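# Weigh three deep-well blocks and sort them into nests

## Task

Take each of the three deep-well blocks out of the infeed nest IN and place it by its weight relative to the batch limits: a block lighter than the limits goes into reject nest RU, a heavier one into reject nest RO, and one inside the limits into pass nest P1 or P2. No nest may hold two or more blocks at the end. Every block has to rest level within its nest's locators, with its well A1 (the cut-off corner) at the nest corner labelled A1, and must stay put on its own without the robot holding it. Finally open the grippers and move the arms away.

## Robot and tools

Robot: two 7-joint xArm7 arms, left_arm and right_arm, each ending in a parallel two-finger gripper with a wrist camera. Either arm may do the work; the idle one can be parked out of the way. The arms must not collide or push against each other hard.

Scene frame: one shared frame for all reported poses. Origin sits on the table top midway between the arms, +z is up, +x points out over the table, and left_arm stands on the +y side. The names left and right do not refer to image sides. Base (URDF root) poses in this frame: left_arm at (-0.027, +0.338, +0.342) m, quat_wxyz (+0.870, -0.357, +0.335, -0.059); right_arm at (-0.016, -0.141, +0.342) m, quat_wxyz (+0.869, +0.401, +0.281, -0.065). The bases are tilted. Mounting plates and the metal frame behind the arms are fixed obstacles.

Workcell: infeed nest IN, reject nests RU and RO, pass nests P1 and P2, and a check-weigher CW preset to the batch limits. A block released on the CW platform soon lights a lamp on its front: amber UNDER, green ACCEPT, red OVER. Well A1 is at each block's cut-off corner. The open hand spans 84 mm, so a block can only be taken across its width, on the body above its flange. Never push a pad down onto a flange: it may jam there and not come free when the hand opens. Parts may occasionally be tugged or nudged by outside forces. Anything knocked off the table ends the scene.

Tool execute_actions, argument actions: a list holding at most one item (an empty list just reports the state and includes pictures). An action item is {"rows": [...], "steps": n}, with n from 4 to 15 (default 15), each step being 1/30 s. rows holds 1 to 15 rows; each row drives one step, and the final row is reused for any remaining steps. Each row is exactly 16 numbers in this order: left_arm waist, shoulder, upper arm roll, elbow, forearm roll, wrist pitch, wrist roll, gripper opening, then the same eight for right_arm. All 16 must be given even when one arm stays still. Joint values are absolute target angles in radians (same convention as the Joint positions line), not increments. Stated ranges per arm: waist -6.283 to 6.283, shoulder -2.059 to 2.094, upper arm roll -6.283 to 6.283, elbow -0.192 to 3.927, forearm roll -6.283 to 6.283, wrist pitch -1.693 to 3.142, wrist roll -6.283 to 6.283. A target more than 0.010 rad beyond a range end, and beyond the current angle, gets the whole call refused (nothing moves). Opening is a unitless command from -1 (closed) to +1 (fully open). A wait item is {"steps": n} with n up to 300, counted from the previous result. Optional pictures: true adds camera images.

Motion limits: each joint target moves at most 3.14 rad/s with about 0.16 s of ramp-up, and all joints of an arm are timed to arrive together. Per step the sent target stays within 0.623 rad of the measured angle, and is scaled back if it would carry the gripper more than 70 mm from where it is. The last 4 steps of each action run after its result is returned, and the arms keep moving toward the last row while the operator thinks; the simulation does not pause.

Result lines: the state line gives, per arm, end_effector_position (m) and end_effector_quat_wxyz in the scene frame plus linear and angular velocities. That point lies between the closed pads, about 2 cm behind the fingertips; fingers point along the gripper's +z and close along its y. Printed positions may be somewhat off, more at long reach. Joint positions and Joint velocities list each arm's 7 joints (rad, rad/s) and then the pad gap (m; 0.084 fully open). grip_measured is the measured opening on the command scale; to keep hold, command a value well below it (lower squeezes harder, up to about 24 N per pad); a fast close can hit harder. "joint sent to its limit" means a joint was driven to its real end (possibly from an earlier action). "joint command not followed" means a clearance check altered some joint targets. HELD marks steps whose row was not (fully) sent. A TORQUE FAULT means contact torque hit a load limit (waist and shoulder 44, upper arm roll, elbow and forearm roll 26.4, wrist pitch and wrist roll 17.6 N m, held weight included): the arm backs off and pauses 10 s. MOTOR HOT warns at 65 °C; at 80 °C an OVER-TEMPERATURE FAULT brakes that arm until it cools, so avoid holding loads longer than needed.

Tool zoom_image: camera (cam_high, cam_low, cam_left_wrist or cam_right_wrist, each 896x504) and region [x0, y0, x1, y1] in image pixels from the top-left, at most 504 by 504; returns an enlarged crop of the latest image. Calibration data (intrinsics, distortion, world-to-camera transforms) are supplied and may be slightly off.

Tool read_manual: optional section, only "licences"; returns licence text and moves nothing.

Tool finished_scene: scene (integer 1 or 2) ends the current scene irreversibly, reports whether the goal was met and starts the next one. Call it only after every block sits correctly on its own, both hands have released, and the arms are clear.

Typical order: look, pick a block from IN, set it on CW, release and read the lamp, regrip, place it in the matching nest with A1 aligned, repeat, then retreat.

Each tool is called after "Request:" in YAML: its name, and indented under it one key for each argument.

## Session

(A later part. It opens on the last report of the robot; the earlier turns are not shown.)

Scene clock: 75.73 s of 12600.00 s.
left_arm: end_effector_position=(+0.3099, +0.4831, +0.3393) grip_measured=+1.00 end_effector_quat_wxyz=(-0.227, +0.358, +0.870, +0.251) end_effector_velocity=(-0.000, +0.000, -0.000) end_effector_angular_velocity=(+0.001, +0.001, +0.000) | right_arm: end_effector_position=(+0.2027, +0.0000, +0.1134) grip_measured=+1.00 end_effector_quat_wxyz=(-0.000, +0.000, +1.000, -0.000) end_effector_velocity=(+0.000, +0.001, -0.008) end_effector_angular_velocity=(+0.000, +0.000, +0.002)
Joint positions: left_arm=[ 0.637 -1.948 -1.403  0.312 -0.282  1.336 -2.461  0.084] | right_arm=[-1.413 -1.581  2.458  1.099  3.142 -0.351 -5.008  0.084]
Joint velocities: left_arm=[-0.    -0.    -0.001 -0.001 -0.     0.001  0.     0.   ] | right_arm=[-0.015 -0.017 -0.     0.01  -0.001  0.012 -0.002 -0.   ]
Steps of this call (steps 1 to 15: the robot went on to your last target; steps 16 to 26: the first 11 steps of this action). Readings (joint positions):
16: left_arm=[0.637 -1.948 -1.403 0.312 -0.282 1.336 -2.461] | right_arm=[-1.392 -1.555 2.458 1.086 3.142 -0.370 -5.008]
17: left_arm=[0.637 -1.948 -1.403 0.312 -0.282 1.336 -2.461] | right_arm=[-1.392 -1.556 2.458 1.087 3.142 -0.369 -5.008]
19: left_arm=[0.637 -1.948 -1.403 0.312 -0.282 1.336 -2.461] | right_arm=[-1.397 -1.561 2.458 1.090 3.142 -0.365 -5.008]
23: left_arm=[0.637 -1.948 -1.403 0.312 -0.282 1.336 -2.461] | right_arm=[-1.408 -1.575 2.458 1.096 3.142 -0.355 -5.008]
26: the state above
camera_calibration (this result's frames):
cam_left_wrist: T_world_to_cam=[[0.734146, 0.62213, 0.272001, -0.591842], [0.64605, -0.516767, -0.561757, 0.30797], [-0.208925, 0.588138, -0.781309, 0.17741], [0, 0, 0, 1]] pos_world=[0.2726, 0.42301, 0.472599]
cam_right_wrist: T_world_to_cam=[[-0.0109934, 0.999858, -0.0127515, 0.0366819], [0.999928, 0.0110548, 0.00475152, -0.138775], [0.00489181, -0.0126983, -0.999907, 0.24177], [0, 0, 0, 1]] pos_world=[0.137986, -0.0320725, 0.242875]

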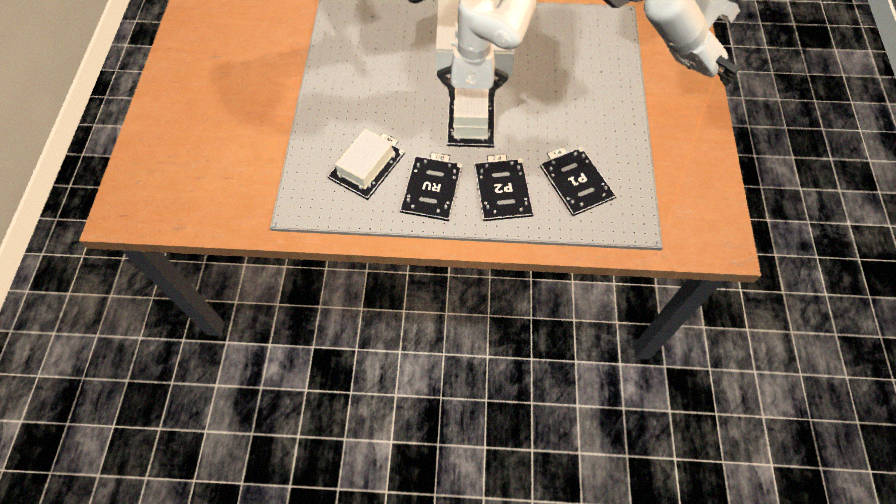

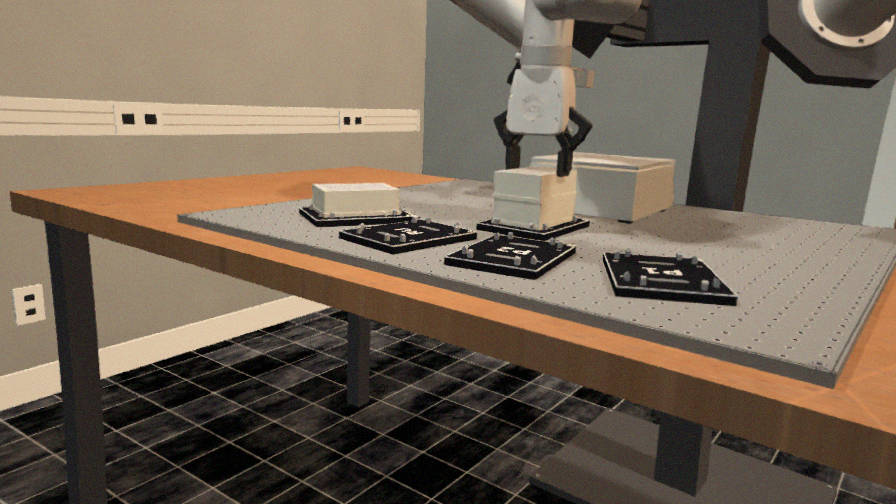

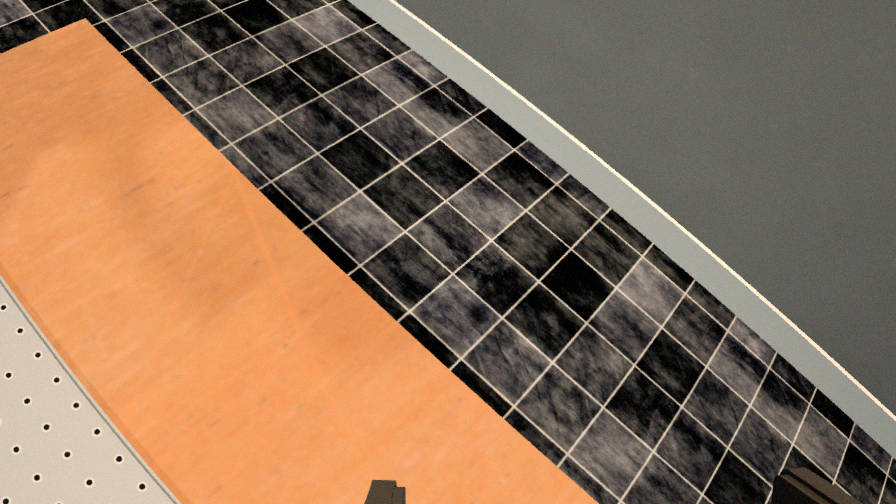

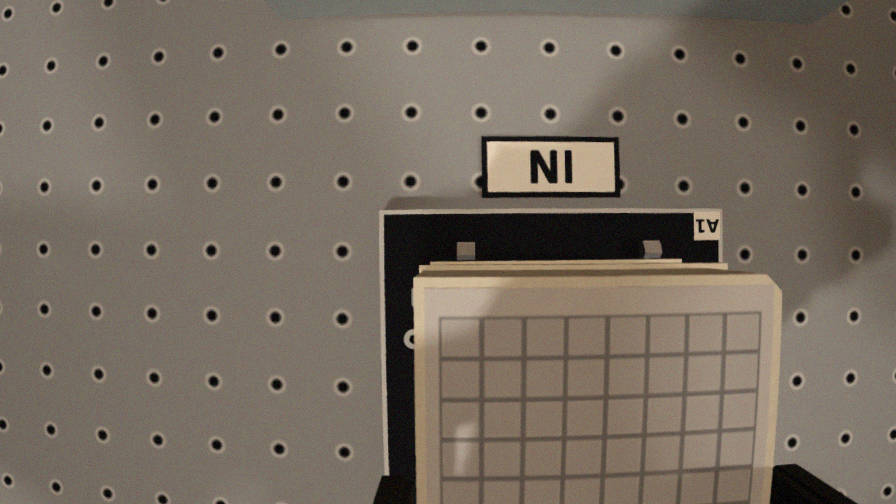

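Request:
execute_actions:
  actions:
    - {"rows":[[0.637,-1.948,-1.403,0.312,-0.282,1.336,-2.461,1,-1.4138,-1.5822,2.458,1.1022,3.1416,-0.352,-5.008,1],[0.637,-1.948,-1.403,0.312,-0.282,1.336,-2.461,1,-1.4138,-1.5822,2.458,1.1022,3.1416,-0.352,-5.008,1],[0.637,-1.948,-1.403,0.312,-0.282,1.336,-2.461,1,-1.4156,-1.5844,2.458,1.1034,3.1416,-0.3504,-5.008,1],[0.637,-1.948,-1.403,0.312,-0.282,1.336,-2.461,1,-1.4174,-1.5866,2.458,1.1046,3.1416,-0.3487,-5.008,1],[0.637,-1.948,-1.403,0.312,-0.282,1.336,-2.461,1,-1.4192,-1.5888,2.4579,1.1058,3.1416,-0.3471,-5.008,1],[0.637,-1.948,-1.403,0.312,-0.282,1.336,-2.461,1,-1.421,-1.591,2.4578,1.107,3.1416,-0.3455,-5.008,1],[0.637,-1.948,-1.403,0.312,-0.282,1.336,-2.461,1,-1.4228,-1.5932,2.4578,1.1082,3.1416,-0.3438,-5.008,1],[0.637,-1.948,-1.403,0.312,-0.282,1.336,-2.461,1,-1.4246,-1.5954,2.4577,1.1094,3.1416,-0.3422,-5.008,1],[0.637,-1.948,-1.403,0.312,-0.282,1.336,-2.461,1,-1.4264,-1.5976,2.4577,1.1106,3.1416,-0.3406,-5.008,1],[0.637,-1.948,-1.403,0.312,-0.282,1.336,-2.461,1,-1.4282,-1.5998,2.4576,1.1118,3.1416,-0.339,-5.008,1]],"steps":15}

Request:
execute_actions:
  actions: []

Scene clock: 76.37 s of 12600.00 s.
left_arm: end_effector_position=(+0.3099, +0.4831, +0.3393) grip_measured=+1.00 end_effector_quat_wxyz=(-0.227, +0.358, +0.870, +0.251) end_effector_velocity=(-0.000, -0.000, -0.000) end_effector_angular_velocity=(+0.000, +0.000, -0.000) | right_arm: end_effector_position=(+0.2031, +0.0008, +0.1063) grip_measured=+1.00 end_effector_quat_wxyz=(-0.000, +0.000, +1.000, -0.000) end_effector_velocity=(-0.000, -0.003, -0.025) end_effector_angular_velocity=(-0.008, +0.002, -0.003)
Joint positions: left_arm=[ 0.637 -1.948 -1.403  0.312 -0.282  1.336 -2.461  0.084] | right_arm=[-1.426 -1.598  2.458  1.111  3.142 -0.341 -5.008  0.084]
Joint velocities: left_arm=[-0.  0. -0. -0.  0.  0. -0. -0.] | right_arm=[-0.046 -0.054 -0.003  0.027  0.     0.036  0.    -0.   ]
Steps of this call (steps 1 to 4: the last 4 steps of your previous action; steps 5 to 8: the robot went on to your last target; steps 9 to 19: the first 11 steps of this action). Readings (joint positions):
9: left_arm=[0.637 -1.948 -1.403 0.312 -0.282 1.336 -2.461] | right_arm=[-1.413 -1.581 2.458 1.100 3.142 -0.351 -5.008]
10: left_arm=[0.637 -1.948 -1.403 0.312 -0.282 1.336 -2.461] | right_arm=[-1.413 -1.582 2.458 1.101 3.142 -0.351 -5.008]
12: left_arm=[0.637 -1.948 -1.403 0.312 -0.282 1.336 -2.461] | right_arm=[-1.414 -1.583 2.458 1.103 3.142 -0.351 -5.008]
16: left_arm=[0.637 -1.948 -1.403 0.312 -0.282 1.336 -2.461] | right_arm=[-1.421 -1.591 2.458 1.107 3.142 -0.345 -5.008]
19: the state above

Scene clock: 76.50 s of 12600.00 s.
left_arm: end_effector_position=(+0.3099, +0.4831, +0.3393) grip_measured=+1.00 end_effector_quat_wxyz=(-0.227, +0.358, +0.870, +0.251) end_effector_velocity=(+0.000, +0.000, -0.000) end_effector_angular_velocity=(+0.000, -0.000, -0.002) | right_arm: end_effector_position=(+0.2031, +0.0007, +0.1053) grip_measured=+1.00 end_effector_quat_wxyz=(-0.000, +0.000, +1.000, -0.000) end_effector_velocity=(+0.002, +0.004, +0.002) end_effector_angular_velocity=(+0.010, -0.005, +0.002)
Joint positions: left_arm=[ 0.637 -1.948 -1.403  0.312 -0.282  1.336 -2.461  0.084] | right_arm=[-1.428 -1.6    2.458  1.112  3.142 -0.339 -5.008  0.084]
Joint velocities: left_arm=[-0.     0.001 -0.001 -0.001  0.    -0.002 -0.    -0.   ] | right_arm=[ 0.004  0.003  0.     0.005 -0.001  0.001  0.001  0.   ]
Kept back: nothing.
Steps of this call (steps 1 to 4: the last 4 steps of your previous action). Readings (joint positions):
1: left_arm=[0.637 -1.948 -1.403 0.312 -0.282 1.336 -2.461] | right_arm=[-1.428 -1.599 2.458 1.111 3.142 -0.340 -5.008]
2: left_arm=[0.637 -1.948 -1.403 0.312 -0.282 1.336 -2.461] | right_arm=[-1.428 -1.600 2.458 1.111 3.142 -0.339 -5.008]
4: the state above
camera_calibration (this result's frames):
cam_left_wrist: T_world_to_cam=[[0.734145, 0.62213, 0.272001, -0.591842], [0.64605, -0.516767, -0.561757, 0.30797], [-0.208925, 0.588138, -0.781309, 0.17741], [0, 0, 0, 1]] pos_world=[0.2726, 0.42301, 0.472599]
cam_right_wrist: T_world_to_cam=[[-0.0108096, 0.999858, -0.0129197, 0.0359086], [0.999929, 0.0108729, 0.0048372, -0.13907], [0.00497699, -0.0128665, -0.999905, 0.233648], [0, 0, 0, 1]] pos_world=[0.138285, -0.0313852, 0.234762]

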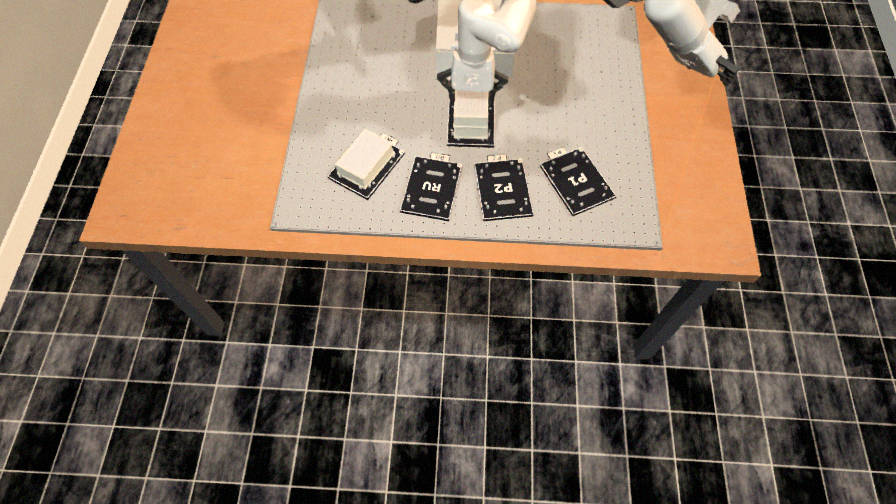

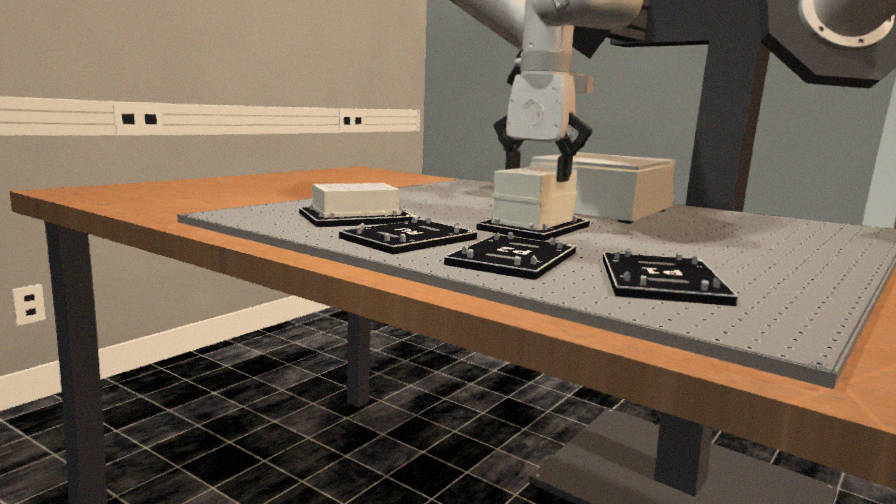

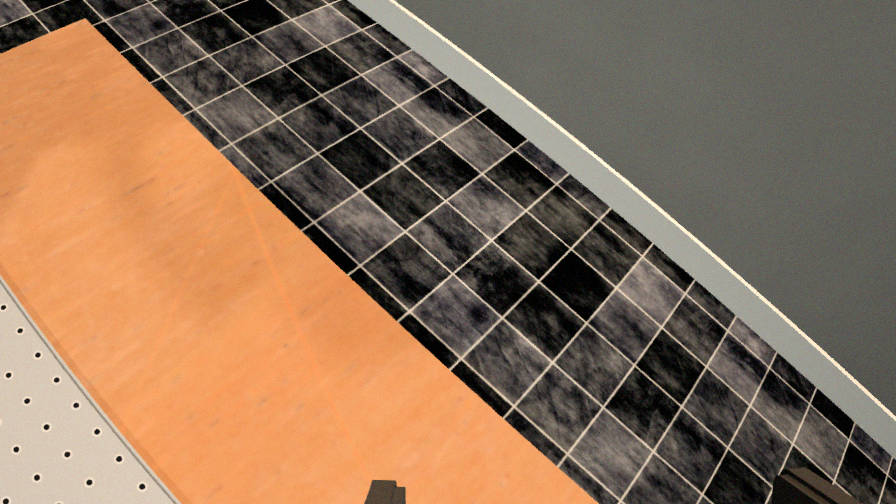

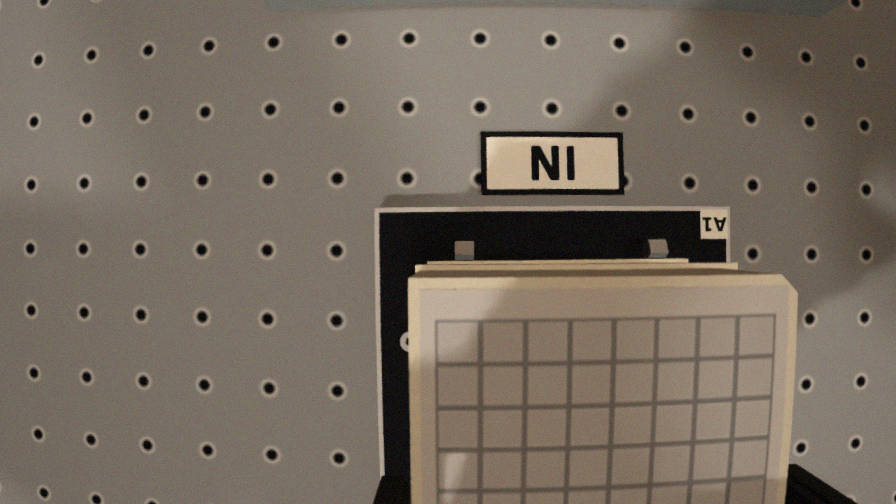

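Request:
execute_actions:
  actions:
    - {"rows":[[0.637,-1.948,-1.403,0.312,-0.282,1.336,-2.461,1,-1.4318,-1.6042,2.4575,1.1143,3.1416,-0.3358,-5.008,1],[0.637,-1.948,-1.403,0.312,-0.282,1.336,-2.461,1,-1.4354,-1.6086,2.4573,1.1168,3.1416,-0.3326,-5.008,1],[0.637,-1.948,-1.403,0.312,-0.282,1.336,-2.461,1,-1.439,-1.613,2.4572,1.1193,3.1416,-0.3294,-5.008,1],[0.637,-1.948,-1.403,0.312,-0.282,1.336,-2.461,1,-1.4426,-1.6174,2.457,1.1218,3.1416,-0.3262,-5.008,1],[0.637,-1.948,-1.403,0.312,-0.282,1.336,-2.461,1,-1.4462,-1.6218,2.4569,1.1243,3.1416,-0.323,-5.008,1],[0.637,-1.948,-1.403,0.312,-0.282,1.336,-2.461,1,-1.4498,-1.6262,2.4567,1.1268,3.1416,-0.3198,-5.008,1],[0.637,-1.948,-1.403,0.312,-0.282,1.336,-2.461,1,-1.4534,-1.6306,2.4566,1.1293,3.1416,-0.3166,-5.008,1],[0.637,-1.948,-1.403,0.312,-0.282,1.336,-2.461,1,-1.457,-1.635,2.4564,1.1318,3.1416,-0.3134,-5.008,1]],"steps":15}

Request:
execute_actions:
  actions:
    - {"rows":[[0.637,-1.948,-1.403,0.312,-0.282,1.336,-2.461,1,-1.457,-1.635,2.4564,1.1318,3.1416,-0.3134,-5.008,0.4]],"steps":12}

Request:
execute_actions:
  actions:
    - {"rows":[[0.637,-1.948,-1.403,0.312,-0.282,1.336,-2.461,1,-1.45,-1.626,2.4567,1.1268,3.1416,-0.32,-5.008,0.4],[0.637,-1.948,-1.403,0.312,-0.282,1.336,-2.461,1,-1.439,-1.613,2.4572,1.1193,3.1416,-0.3294,-5.008,0.4],[0.637,-1.948,-1.403,0.312,-0.282,1.336,-2.461,1,-1.428,-1.6,2.4576,1.1118,3.1416,-0.339,-5.008,0.4],[0.637,-1.948,-1.403,0.312,-0.282,1.336,-2.461,1,-1.41,-1.578,2.458,1.1,3.1416,-0.355,-5.008,0.4],[0.637,-1.948,-1.403,0.312,-0.282,1.336,-2.461,1,-1.39,-1.555,2.458,1.09,3.1416,-0.373,-5.008,0.4],[0.637,-1.948,-1.403,0.312,-0.282,1.336,-2.461,1,-1.37,-1.53,2.458,1.08,3.1416,-0.395,-5.008,0.4],[0.637,-1.948,-1.403,0.312,-0.282,1.336,-2.461,1,-1.35,-1.505,2.457,1.07,3.1416,-0.42,-5.008,0.4],[0.637,-1.948,-1.403,0.312,-0.282,1.336,-2.461,1,-1.33,-1.48,2.456,1.06,3.1416,-0.44,-5.008,0.4],[0.637,-1.948,-1.403,0.312,-0.282,1.336,-2.461,1,-1.3,-1.445,2.453,1.048,3.1416,-0.475,-5.008,0.4],[0.637,-1.948,-1.403,0.312,-0.282,1.336,-2.461,1,-1.26,-1.40,2.45,1.035,3.1416,-0.52,-5.008,0.4]],"steps":15}

Request:
execute_actions:
  actions:
    - {"rows":[[0.637,-1.948,-1.403,0.312,-0.282,1.336,-2.461,1,-1.13,-1.49,2.71,1.13,3.1416,-0.59,-4.7,0.4]],"steps":15}

Request:
execute_actions:
  actions:
    - {"rows":[[0.637,-1.948,-1.403,0.312,-0.282,1.336,-2.461,1,-1.007,-1.661,2.968,1.241,3.1416,-0.589,-4.379,0.4]],"steps":15}
  pictures: true

Scene clock: 77.63 s of 12600.00 s.
left_arm: end_effector_position=(+0.3099, +0.4831, +0.3393) grip_measured=+1.00 end_effector_quat_wxyz=(-0.227, +0.358, +0.870, +0.251) end_effector_velocity=(-0.000, +0.000, +0.000) end_effector_angular_velocity=(+0.001, -0.000, +0.001) | right_arm: end_effector_position=(+0.2028, +0.0005, +0.0896) grip_measured=+1.00 end_effector_quat_wxyz=(-0.001, +0.000, +1.000, -0.001) end_effector_velocity=(-0.001, +0.002, -0.010) end_effector_angular_velocity=(+0.005, +0.000, +0.002)
Joint positions: left_arm=[ 0.637 -1.948 -1.403  0.312 -0.282  1.336 -2.461  0.084] | right_arm=[-1.457 -1.635  2.457  1.131  3.142 -0.314 -5.008  0.084]
Joint velocities: left_arm=[ 0.    -0.002  0.     0.    -0.     0.002  0.    -0.   ] | right_arm=[-0.018 -0.023  0.002  0.016  0.     0.018 -0.    -0.   ]
Steps of this call (steps 1 to 15: the robot went on to your last target; steps 16 to 23: nothing new was sent; steps 24 to 34: the first 11 steps of this action). Readings (joint positions):
24: left_arm=[0.637 -1.948 -1.403 0.312 -0.282 1.336 -2.461] | right_arm=[-1.428 -1.600 2.458 1.112 3.142 -0.339 -5.008]
25: left_arm=[0.637 -1.948 -1.403 0.312 -0.282 1.336 -2.461] | right_arm=[-1.430 -1.602 2.458 1.113 3.142 -0.338 -5.008]
27: left_arm=[0.637 -1.948 -1.403 0.312 -0.282 1.336 -2.461] | right_arm=[-1.435 -1.608 2.457 1.117 3.142 -0.333 -5.008]
31: left_arm=[0.637 -1.948 -1.403 0.312 -0.282 1.336 -2.461] | right_arm=[-1.450 -1.626 2.457 1.127 3.142 -0.320 -5.008]
34: the state above

Scene clock: 78.03 s of 12600.00 s.
left_arm: end_effector_position=(+0.3099, +0.4831, +0.3393) grip_measured=+1.00 end_effector_quat_wxyz=(-0.227, +0.358, +0.870, +0.251) end_effector_velocity=(+0.000, -0.000, +0.000) end_effector_angular_velocity=(+0.000, +0.000, +0.000) | right_arm: end_effector_position=(+0.2031, +0.0011, +0.0897) grip_measured=+0.97 end_effector_quat_wxyz=(-0.000, +0.000, +1.000, +0.000) end_effector_velocity=(+0.000, +0.000, -0.000) end_effector_angular_velocity=(-0.000, -0.000, -0.002)
Joint positions: left_arm=[ 0.637 -1.948 -1.403  0.312 -0.282  1.336 -2.461  0.084] | right_arm=[-1.457 -1.635  2.456  1.132  3.142 -0.314 -5.008  0.083]
Joint velocities: left_arm=[ 0.    -0.     0.     0.001 -0.     0.001 -0.    -0.   ] | right_arm=[-0.    -0.001 -0.001  0.001  0.001  0.     0.     0.   ]
Steps of this call (steps 1 to 4: the last 4 steps of your previous action; steps 5 to 12: the first 8 steps of this action). Readings (joint positions):
5: left_arm=[0.637 -1.948 -1.403 0.312 -0.282 1.336 -2.461] | right_arm=[-1.457 -1.635 2.456 1.132 3.142 -0.314 -5.008]
6: left_arm=[0.637 -1.948 -1.403 0.312 -0.282 1.336 -2.461] | right_arm=[-1.457 -1.634 2.456 1.132 3.142 -0.314 -5.008]
8: left_arm=[0.637 -1.948 -1.403 0.312 -0.282 1.336 -2.461] | right_arm=[-1.457 -1.635 2.456 1.132 3.142 -0.314 -5.008]
12: the state above

Scene clock: 78.53 s of 12600.00 s.
left_arm: end_effector_position=(+0.3099, +0.4831, +0.3393) grip_measured=+1.00 end_effector_quat_wxyz=(-0.227, +0.358, +0.870, +0.251) end_effector_velocity=(+0.000, +0.000, +0.000) end_effector_angular_velocity=(+0.000, -0.001, +0.000) | right_arm: end_effector_position=(+0.2029, +0.0014, +0.1714) grip_measured=+0.97 end_effector_quat_wxyz=(+0.000, -0.000, +1.000, +0.000) end_effector_velocity=(-0.012, -0.015, +0.439) end_effector_angular_velocity=(+0.000, -0.007, +0.027)
Joint positions: left_arm=[ 0.637 -1.948 -1.403  0.312 -0.282  1.336 -2.461  0.084] | right_arm=[-1.312 -1.46   2.454  1.054  3.142 -0.462 -5.008  0.083]
Joint velocities: left_arm=[ 0.    -0.001  0.     0.     0.    -0.     0.    -0.   ] | right_arm=[ 0.775  0.906 -0.067 -0.321 -0.    -0.866 -0.     0.   ]
Steps of this call (steps 1 to 4: the last 4 steps of your previous action; steps 5 to 15: the first 11 steps of this action). Readings (joint positions):
5: left_arm=[0.637 -1.948 -1.403 0.312 -0.282 1.336 -2.461] | right_arm=[-1.456 -1.634 2.456 1.132 3.142 -0.314 -5.008]
6: left_arm=[0.637 -1.948 -1.403 0.312 -0.282 1.336 -2.461] | right_arm=[-1.454 -1.632 2.457 1.129 3.142 -0.316 -5.008]
8: left_arm=[0.637 -1.948 -1.403 0.312 -0.282 1.336 -2.461] | right_arm=[-1.441 -1.615 2.457 1.118 3.142 -0.329 -5.008]
12: left_arm=[0.637 -1.948 -1.403 0.312 -0.282 1.336 -2.461] | right_arm=[-1.379 -1.540 2.458 1.084 3.142 -0.388 -5.008]
15: the state above

Scene clock: 79.03 s of 12600.00 s.
left_arm: end_effector_position=(+0.3099, +0.4831, +0.3393) grip_measured=+1.00 end_effector_quat_wxyz=(-0.227, +0.358, +0.870, +0.251) end_effector_velocity=(+0.000, -0.000, +0.000) end_effector_angular_velocity=(-0.001, -0.001, +0.000) | right_arm: end_effector_position=(+0.0867, +0.0430, +0.2198) grip_measured=+0.97 end_effector_quat_wxyz=(-0.001, -0.013, +1.000, +0.010) end_effector_velocity=(+0.009, -0.011, -0.002) end_effector_angular_velocity=(-0.047, -0.031, -0.122)
Joint positions: left_arm=[ 0.637 -1.948 -1.403  0.312 -0.282  1.336 -2.461  0.084] | right_arm=[-1.128 -1.491  2.717  1.129  3.143 -0.588 -4.706  0.083]
Joint velocities: left_arm=[-0.     0.     0.001  0.     0.    -0.     0.    -0.   ] | right_arm=[ 0.014 -0.021 -0.011  0.003 -0.016 -0.038  0.137 -0.   ]
Steps of this call (steps 1 to 4: the last 4 steps of your previous action; steps 5 to 15: the first 11 steps of this action). Readings (joint positions):
5: left_arm=[0.637 -1.948 -1.403 0.312 -0.282 1.336 -2.461] | right_arm=[-1.258 -1.399 2.451 1.038 3.142 -0.519 -5.007]
6: left_arm=[0.637 -1.948 -1.403 0.312 -0.282 1.336 -2.461] | right_arm=[-1.257 -1.404 2.456 1.039 3.141 -0.522 -4.996]
8: left_arm=[0.637 -1.948 -1.403 0.312 -0.282 1.336 -2.461] | right_arm=[-1.233 -1.426 2.507 1.059 3.140 -0.538 -4.925]
12: left_arm=[0.637 -1.948 -1.403 0.312 -0.282 1.336 -2.461] | right_arm=[-1.151 -1.477 2.671 1.116 3.143 -0.577 -4.755]
15: the state above

Scene clock: 79.53 s of 12600.00 s.
left_arm: end_effector_position=(+0.3099, +0.4831, +0.3393) grip_measured=+1.00 end_effector_quat_wxyz=(-0.227, +0.358, +0.870, +0.251) end_effector_velocity=(+0.000, -0.000, -0.000) end_effector_angular_velocity=(-0.001, +0.000, -0.001) | right_arm: end_effector_position=(-0.0330, +0.0377, +0.1897) grip_measured=+0.97 end_effector_quat_wxyz=(-0.002, -0.006, +1.000, -0.001) end_effector_velocity=(-0.028, -0.018, -0.022) end_effector_angular_velocity=(-0.042, -0.024, -0.082)
Joint positions: left_arm=[ 0.637 -1.948 -1.403  0.312 -0.282  1.336 -2.461  0.084] | right_arm=[-1.006 -1.662  2.974  1.237  3.143 -0.589 -4.387  0.083]
Joint velocities: left_arm=[ 0.     0.002  0.001  0.     0.    -0.001  0.     0.   ] | right_arm=[ 0.045 -0.079  0.072  0.031 -0.007 -0.008  0.177  0.   ]
Steps of this call (steps 1 to 4: the last 4 steps of your previous action; steps 5 to 15: the first 11 steps of this action). Readings (joint positions):
5: left_arm=[0.637 -1.948 -1.403 0.312 -0.282 1.336 -2.461] | right_arm=[-1.132 -1.490 2.706 1.129 3.141 -0.590 -4.699]
6: left_arm=[0.637 -1.948 -1.403 0.312 -0.282 1.336 -2.461] | right_arm=[-1.129 -1.494 2.711 1.132 3.141 -0.590 -4.688]
8: left_arm=[0.637 -1.948 -1.403 0.312 -0.282 1.336 -2.461] | right_arm=[-1.105 -1.529 2.759 1.157 3.139 -0.590 -4.618]
12: left_arm=[0.637 -1.948 -1.403 0.312 -0.282 1.336 -2.461] | right_arm=[-1.031 -1.627 2.919 1.219 3.142 -0.589 -4.446]
15: the state above
camera_calibration (this result's frames):
cam_left_wrist: T_world_to_cam=[[0.734145, 0.62213, 0.272001, -0.591842], [0.64605, -0.516767, -0.561757, 0.30797], [-0.208925, 0.588138, -0.781309, 0.17741], [0, 0, 0, 1]] pos_world=[0.2726, 0.42301, 0.472599]
cam_right_wrist: T_world_to_cam=[[-0.0237447, 0.999632, -0.0131117, -0.00296848], [0.999715, 0.0237748, 0.00214723, 0.0961921], [0.00245817, -0.013057, -0.999912, 0.319621], [0, 0, 0, 1]] pos_world=[-0.0970209, 0.00485372, 0.319348]

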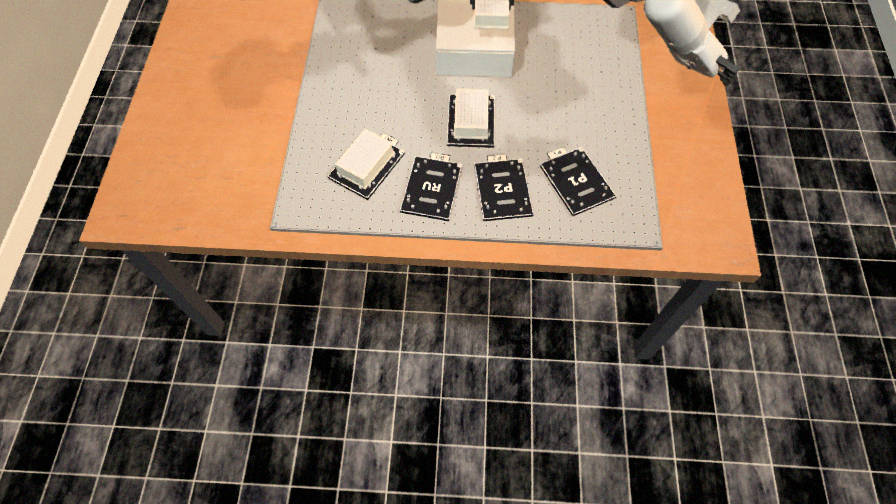

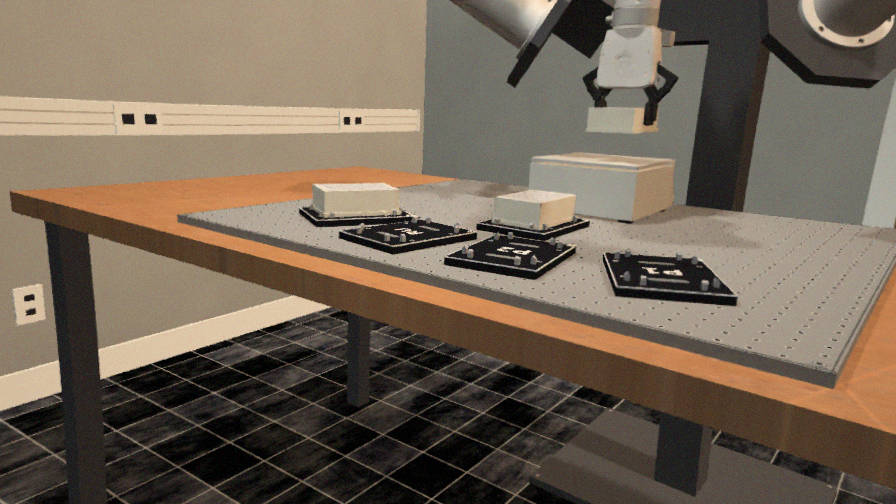

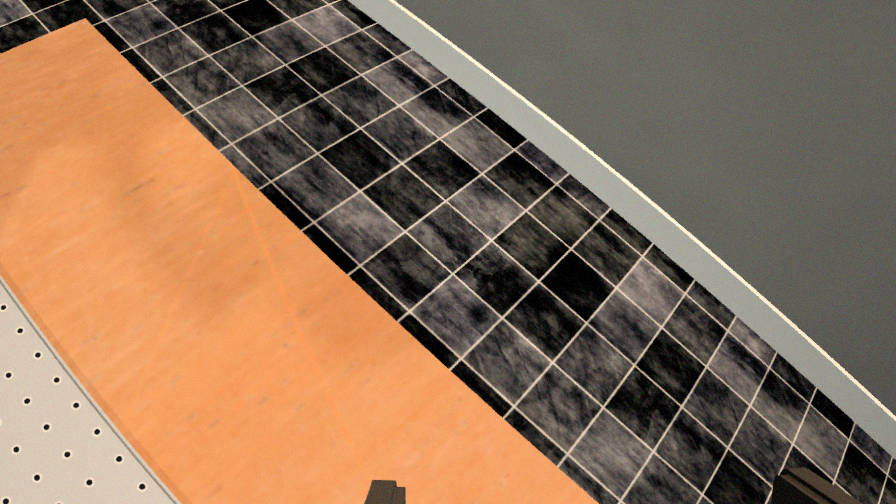

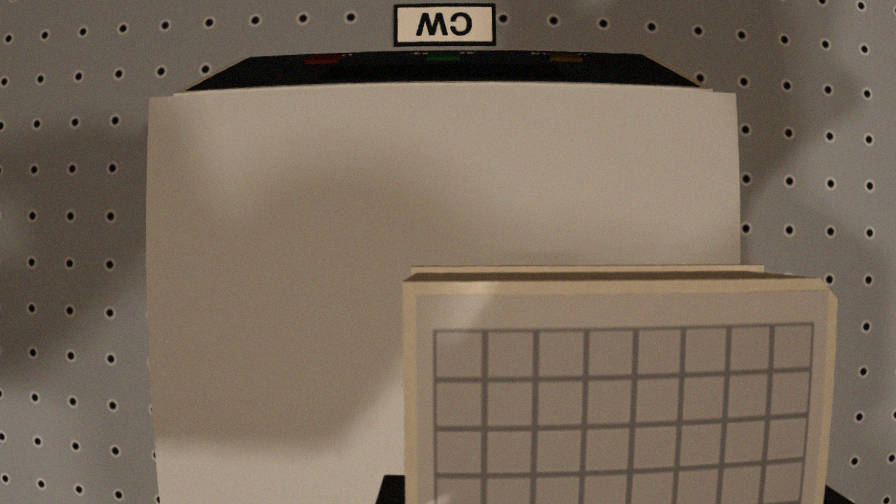

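Request:
execute_actions:
  actions:
    - {"rows":[[0.637,-1.948,-1.403,0.312,-0.282,1.336,-2.461,1,-1.011,-1.68,2.9675,1.246,3.1416,-0.575,-4.379,0.4],[0.637,-1.948,-1.403,0.312,-0.282,1.336,-2.461,1,-1.014,-1.695,2.967,1.249,3.1416,-0.565,-4.379,0.4],[0.637,-1.948,-1.403,0.312,-0.282,1.336,-2.461,1,-1.0163,-1.7095,2.9668,1.2527,3.1416,-0.5548,-4.379,0.4],[0.637,-1.948,-1.403,0.312,-0.282,1.336,-2.461,1,-1.019,-1.724,2.9664,1.257,3.1416,-0.5445,-4.379,0.4],[0.637,-1.948,-1.403,0.312,-0.282,1.336,-2.461,1,-1.0216,-1.7387,2.966,1.261,3.1416,-0.534,-4.379,0.4],[0.637,-1.948,-1.403,0.312,-0.282,1.336,-2.461,1,-1.024,-1.751,2.9656,1.265,3.1416,-0.5255,-4.379,0.4],[0.637,-1.948,-1.403,0.312,-0.282,1.336,-2.461,1,-1.0257,-1.761,2.9653,1.2675,3.1416,-0.5187,-4.379,0.4],[0.637,-1.948,-1.403,0.312,-0.282,1.336,-2.461,1,-1.027,-1.768,2.965,1.2697,3.1416,-0.5135,-4.379,0.4],[0.637,-1.948,-1.403,0.312,-0.282,1.336,-2.461,1,-1.028,-1.773,2.965,1.271,3.1416,-0.51,-4.379,0.4],[0.637,-1.948,-1.403,0.312,-0.282,1.336,-2.461,1,-1.029,-1.778,2.9648,1.2725,3.1416,-0.5066,-4.379,0.4],[0.637,-1.948,-1.403,0.312,-0.282,1.336,-2.461,1,-1.0297,-1.783,2.9647,1.274,3.1416,-0.503,-4.379,0.4],[0.637,-1.948,-1.403,0.312,-0.282,1.336,-2.461,1,-1.030,-1.785,2.9646,1.2746,3.1416,-0.5014,-4.379,0.4]],"steps":15}

Request:
execute_actions:
  actions:
    - {"rows":[[0.637,-1.948,-1.403,0.312,-0.282,1.336,-2.461,1,-1.030,-1.785,2.9646,1.2746,3.1416,-0.5014,-4.379,0.4],[0.637,-1.948,-1.403,0.312,-0.282,1.336,-2.461,1,-1.030,-1.785,2.9646,1.2746,3.1416,-0.5014,-4.379,0.4],[0.637,-1.948,-1.403,0.312,-0.282,1.336,-2.461,1,-1.030,-1.785,2.9646,1.2746,3.1416,-0.5014,-4.379,1]],"steps":15}

Request:
execute_actions:
  actions:
    - {"steps":40}
  pictures: true

Scene clock: 80.40 s of 12600.00 s.
left_arm: end_effector_position=(+0.3099, +0.4831, +0.3393) grip_measured=+1.00 end_effector_quat_wxyz=(-0.227, +0.358, +0.870, +0.251) end_effector_velocity=(+0.000, -0.000, +0.000) end_effector_angular_velocity=(+0.001, -0.000, -0.000) | right_arm: end_effector_position=(-0.0300, +0.0386, +0.1438) grip_measured=+0.97 end_effector_quat_wxyz=(+0.000, +0.000, +1.000, -0.002) end_effector_velocity=(-0.003, +0.008, -0.065) end_effector_angular_velocity=(+0.022, +0.009, +0.002)
Joint positions: left_arm=[ 0.637 -1.948 -1.403  0.312 -0.282  1.336 -2.461  0.084] | right_arm=[-1.028 -1.774  2.965  1.269  3.142 -0.511 -4.379  0.083]
Joint velocities: left_arm=[ 0.    -0.001 -0.001  0.001  0.     0.     0.    -0.   ] | right_arm=[-0.03  -0.161 -0.004  0.063 -0.001  0.124 -0.001  0.   ]
Steps of this call (steps 1 to 4: the last 4 steps of your previous action; steps 5 to 15: the robot went on to your last target; steps 16 to 26: the first 11 steps of this action). Readings (joint positions):
16: left_arm=[0.637 -1.948 -1.403 0.312 -0.282 1.336 -2.461] | right_arm=[-1.007 -1.661 2.968 1.241 3.142 -0.588 -4.379]
17: left_arm=[0.637 -1.948 -1.403 0.312 -0.282 1.336 -2.461] | right_arm=[-1.008 -1.666 2.968 1.244 3.142 -0.584 -4.379]
19: left_arm=[0.637 -1.948 -1.403 0.312 -0.282 1.336 -2.461] | right_arm=[-1.013 -1.690 2.967 1.250 3.142 -0.567 -4.379]
23: left_arm=[0.637 -1.948 -1.403 0.312 -0.282 1.336 -2.461] | right_arm=[-1.024 -1.748 2.966 1.262 3.142 -0.529 -4.379]
26: the state above

Scene clock: 80.90 s of 12600.00 s.
left_arm: end_effector_position=(+0.3099, +0.4831, +0.3393) grip_measured=+1.00 end_effector_quat_wxyz=(-0.227, +0.358, +0.870, +0.251) end_effector_velocity=(-0.000, -0.000, -0.000) end_effector_angular_velocity=(+0.000, +0.002, -0.000) | right_arm: end_effector_position=(-0.0304, +0.0400, +0.1395) grip_measured=+1.00 end_effector_quat_wxyz=(-0.000, +0.000, +1.000, -0.000) end_effector_velocity=(+0.000, -0.002, -0.001) end_effector_angular_velocity=(-0.003, -0.001, +0.001)
Joint positions: left_arm=[ 0.637 -1.948 -1.403  0.312 -0.282  1.336 -2.461  0.084] | right_arm=[-1.03  -1.785  2.965  1.275  3.142 -0.502 -4.379  0.084]
Joint velocities: left_arm=[ 0.     0.001 -0.001  0.    -0.     0.001 -0.     0.   ] | right_arm=[ 0.    -0.003  0.001 -0.001 -0.     0.     0.     0.   ]
Steps of this call (steps 1 to 4: the last 4 steps of your previous action; steps 5 to 15: the first 11 steps of this action). Readings (joint positions):
5: left_arm=[0.637 -1.948 -1.403 0.312 -0.282 1.336 -2.461] | right_arm=[-1.030 -1.785 2.965 1.274 3.142 -0.502 -4.379]
6: left_arm=[0.637 -1.948 -1.403 0.312 -0.282 1.336 -2.461] | right_arm=[-1.030 -1.784 2.965 1.275 3.142 -0.502 -4.379]
8: left_arm=[0.637 -1.948 -1.403 0.312 -0.282 1.336 -2.461] | right_arm=[-1.030 -1.784 2.965 1.275 3.142 -0.502 -4.379]
12: left_arm=[0.637 -1.948 -1.403 0.312 -0.282 1.336 -2.461] | right_arm=[-1.030 -1.784 2.965 1.275 3.142 -0.502 -4.379]
15: the state above

Scene clock: 82.23 s of 12600.00 s.
left_arm: end_effector_position=(+0.3099, +0.4831, +0.3393) grip_measured=+1.00 end_effector_quat_wxyz=(-0.227, +0.358, +0.870, +0.251) end_effector_velocity=(+0.000, +0.000, +0.000) end_effector_angular_velocity=(+0.001, -0.001, -0.000) | right_arm: end_effector_position=(-0.0304, +0.0398, +0.1393) grip_measured=+1.00 end_effector_quat_wxyz=(-0.000, +0.000, +1.000, -0.000) end_effector_velocity=(+0.001, +0.000, +0.000) end_effector_angular_velocity=(+0.001, -0.001, +0.001)
Joint positions: left_arm=[ 0.637 -1.948 -1.403  0.312 -0.282  1.336 -2.461  0.084] | right_arm=[-1.03  -1.785  2.965  1.275  3.142 -0.501 -4.379  0.084]
Joint velocities: left_arm=[-0.    -0.001 -0.001  0.     0.    -0.    -0.     0.   ] | right_arm=[-0.001  0.    -0.001  0.    -0.001  0.    -0.001  0.   ]
Kept back: nothing.
Steps of this call (steps 1 to 4: the last 4 steps of your previous action; steps 5 to 15: the robot went on to your last target; steps 16 to 40: nothing new was sent). Readings (joint positions):
1: left_arm=[0.637 -1.948 -1.403 0.312 -0.282 1.336 -2.461] | right_arm=[-1.030 -1.785 2.965 1.275 3.142 -0.502 -4.379]
2: left_arm=[0.637 -1.948 -1.403 0.312 -0.282 1.336 -2.461] | right_arm=[-1.030 -1.785 2.965 1.275 3.142 -0.501 -4.379]
4: left_arm=[0.637 -1.948 -1.403 0.312 -0.282 1.336 -2.461] | right_arm=[-1.030 -1.785 2.965 1.275 3.142 -0.501 -4.379]
8: left_arm=[0.637 -1.948 -1.403 0.312 -0.282 1.336 -2.461] | right_arm=[-1.030 -1.785 2.965 1.275 3.142 -0.501 -4.379]
40: the state above
All arms were judged still, so your last target was given up. Only a new action makes them travel on or press farther. Fingers that are still opening or closing keep moving.
camera_calibration (this result's frames):
cam_left_wrist: T_world_to_cam=[[0.734145, 0.62213, 0.272001, -0.591842], [0.64605, -0.516767, -0.561757, 0.30797], [-0.208925, 0.588138, -0.781309, 0.17741], [0, 0, 0, 1]] pos_world=[0.2726, 0.42301, 0.472599]
cam_right_wrist: T_world_to_cam=[[-0.0113335, 0.99985, -0.0131119, -0.00524104], [0.999922, 0.0114014, 0.00511541, 0.0936912], [0.00526414, -0.0130529, -0.999901, 0.26933], [0, 0, 0, 1]] pos_world=[-0.0951611, 0.00768757, 0.268755]

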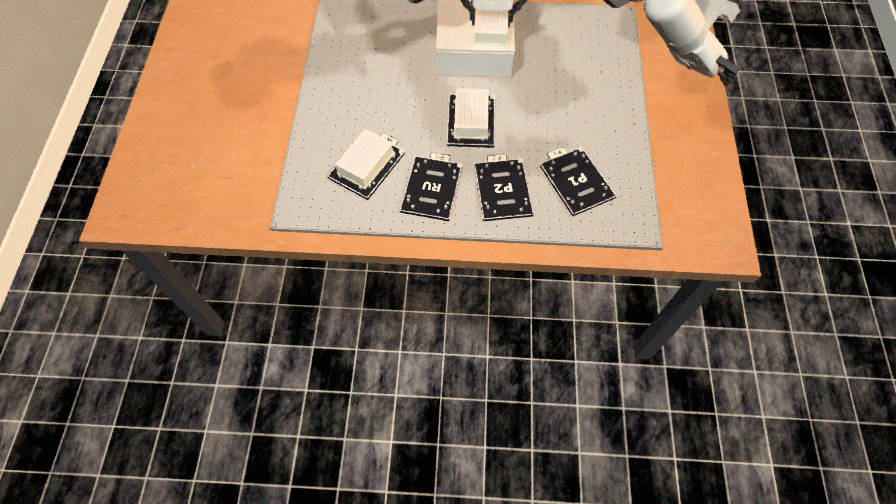

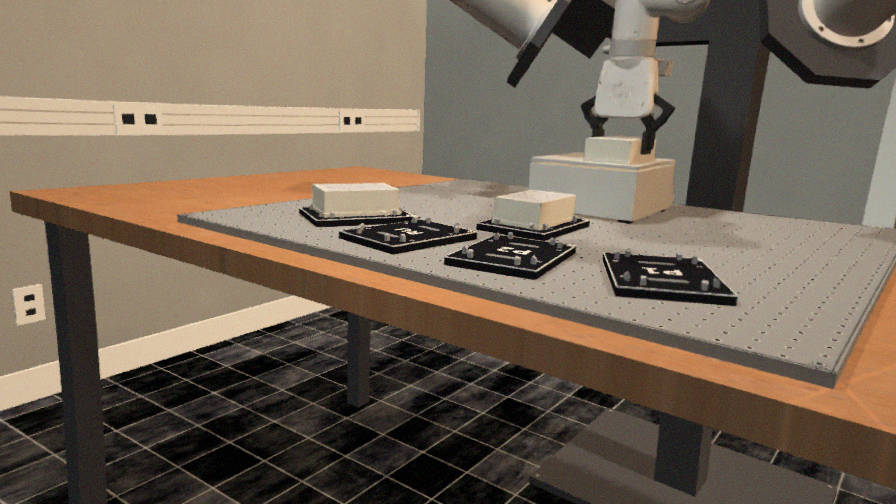

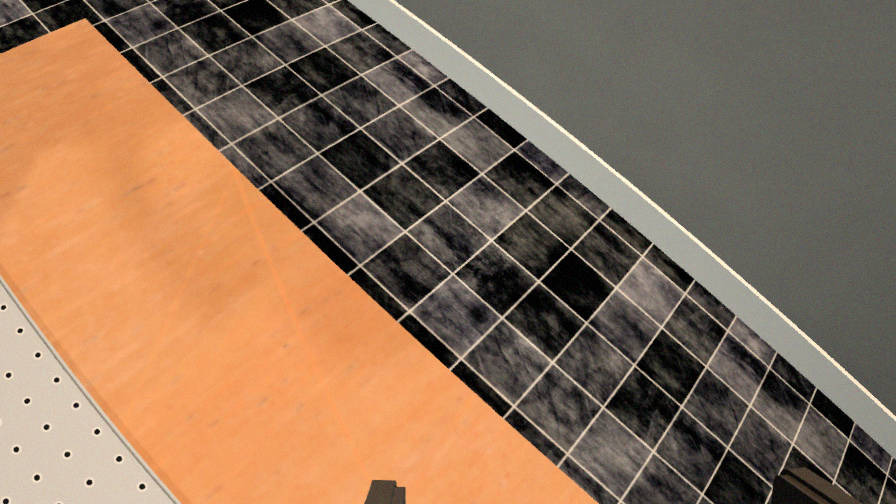

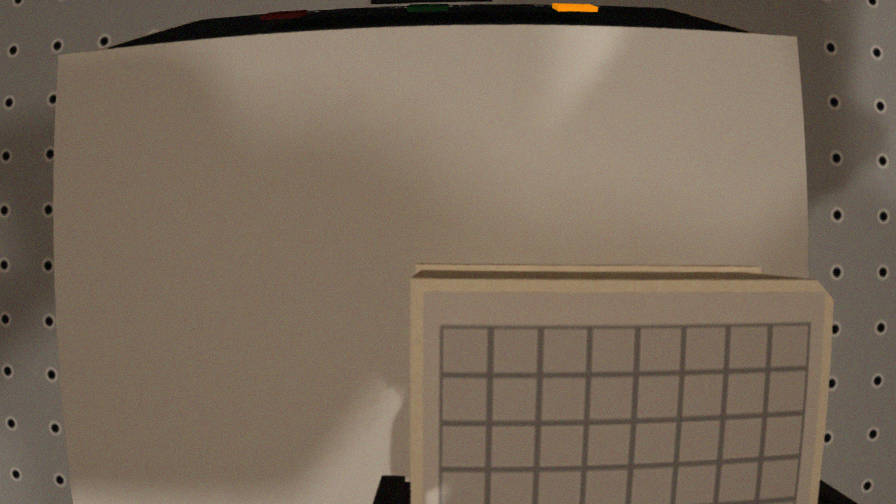

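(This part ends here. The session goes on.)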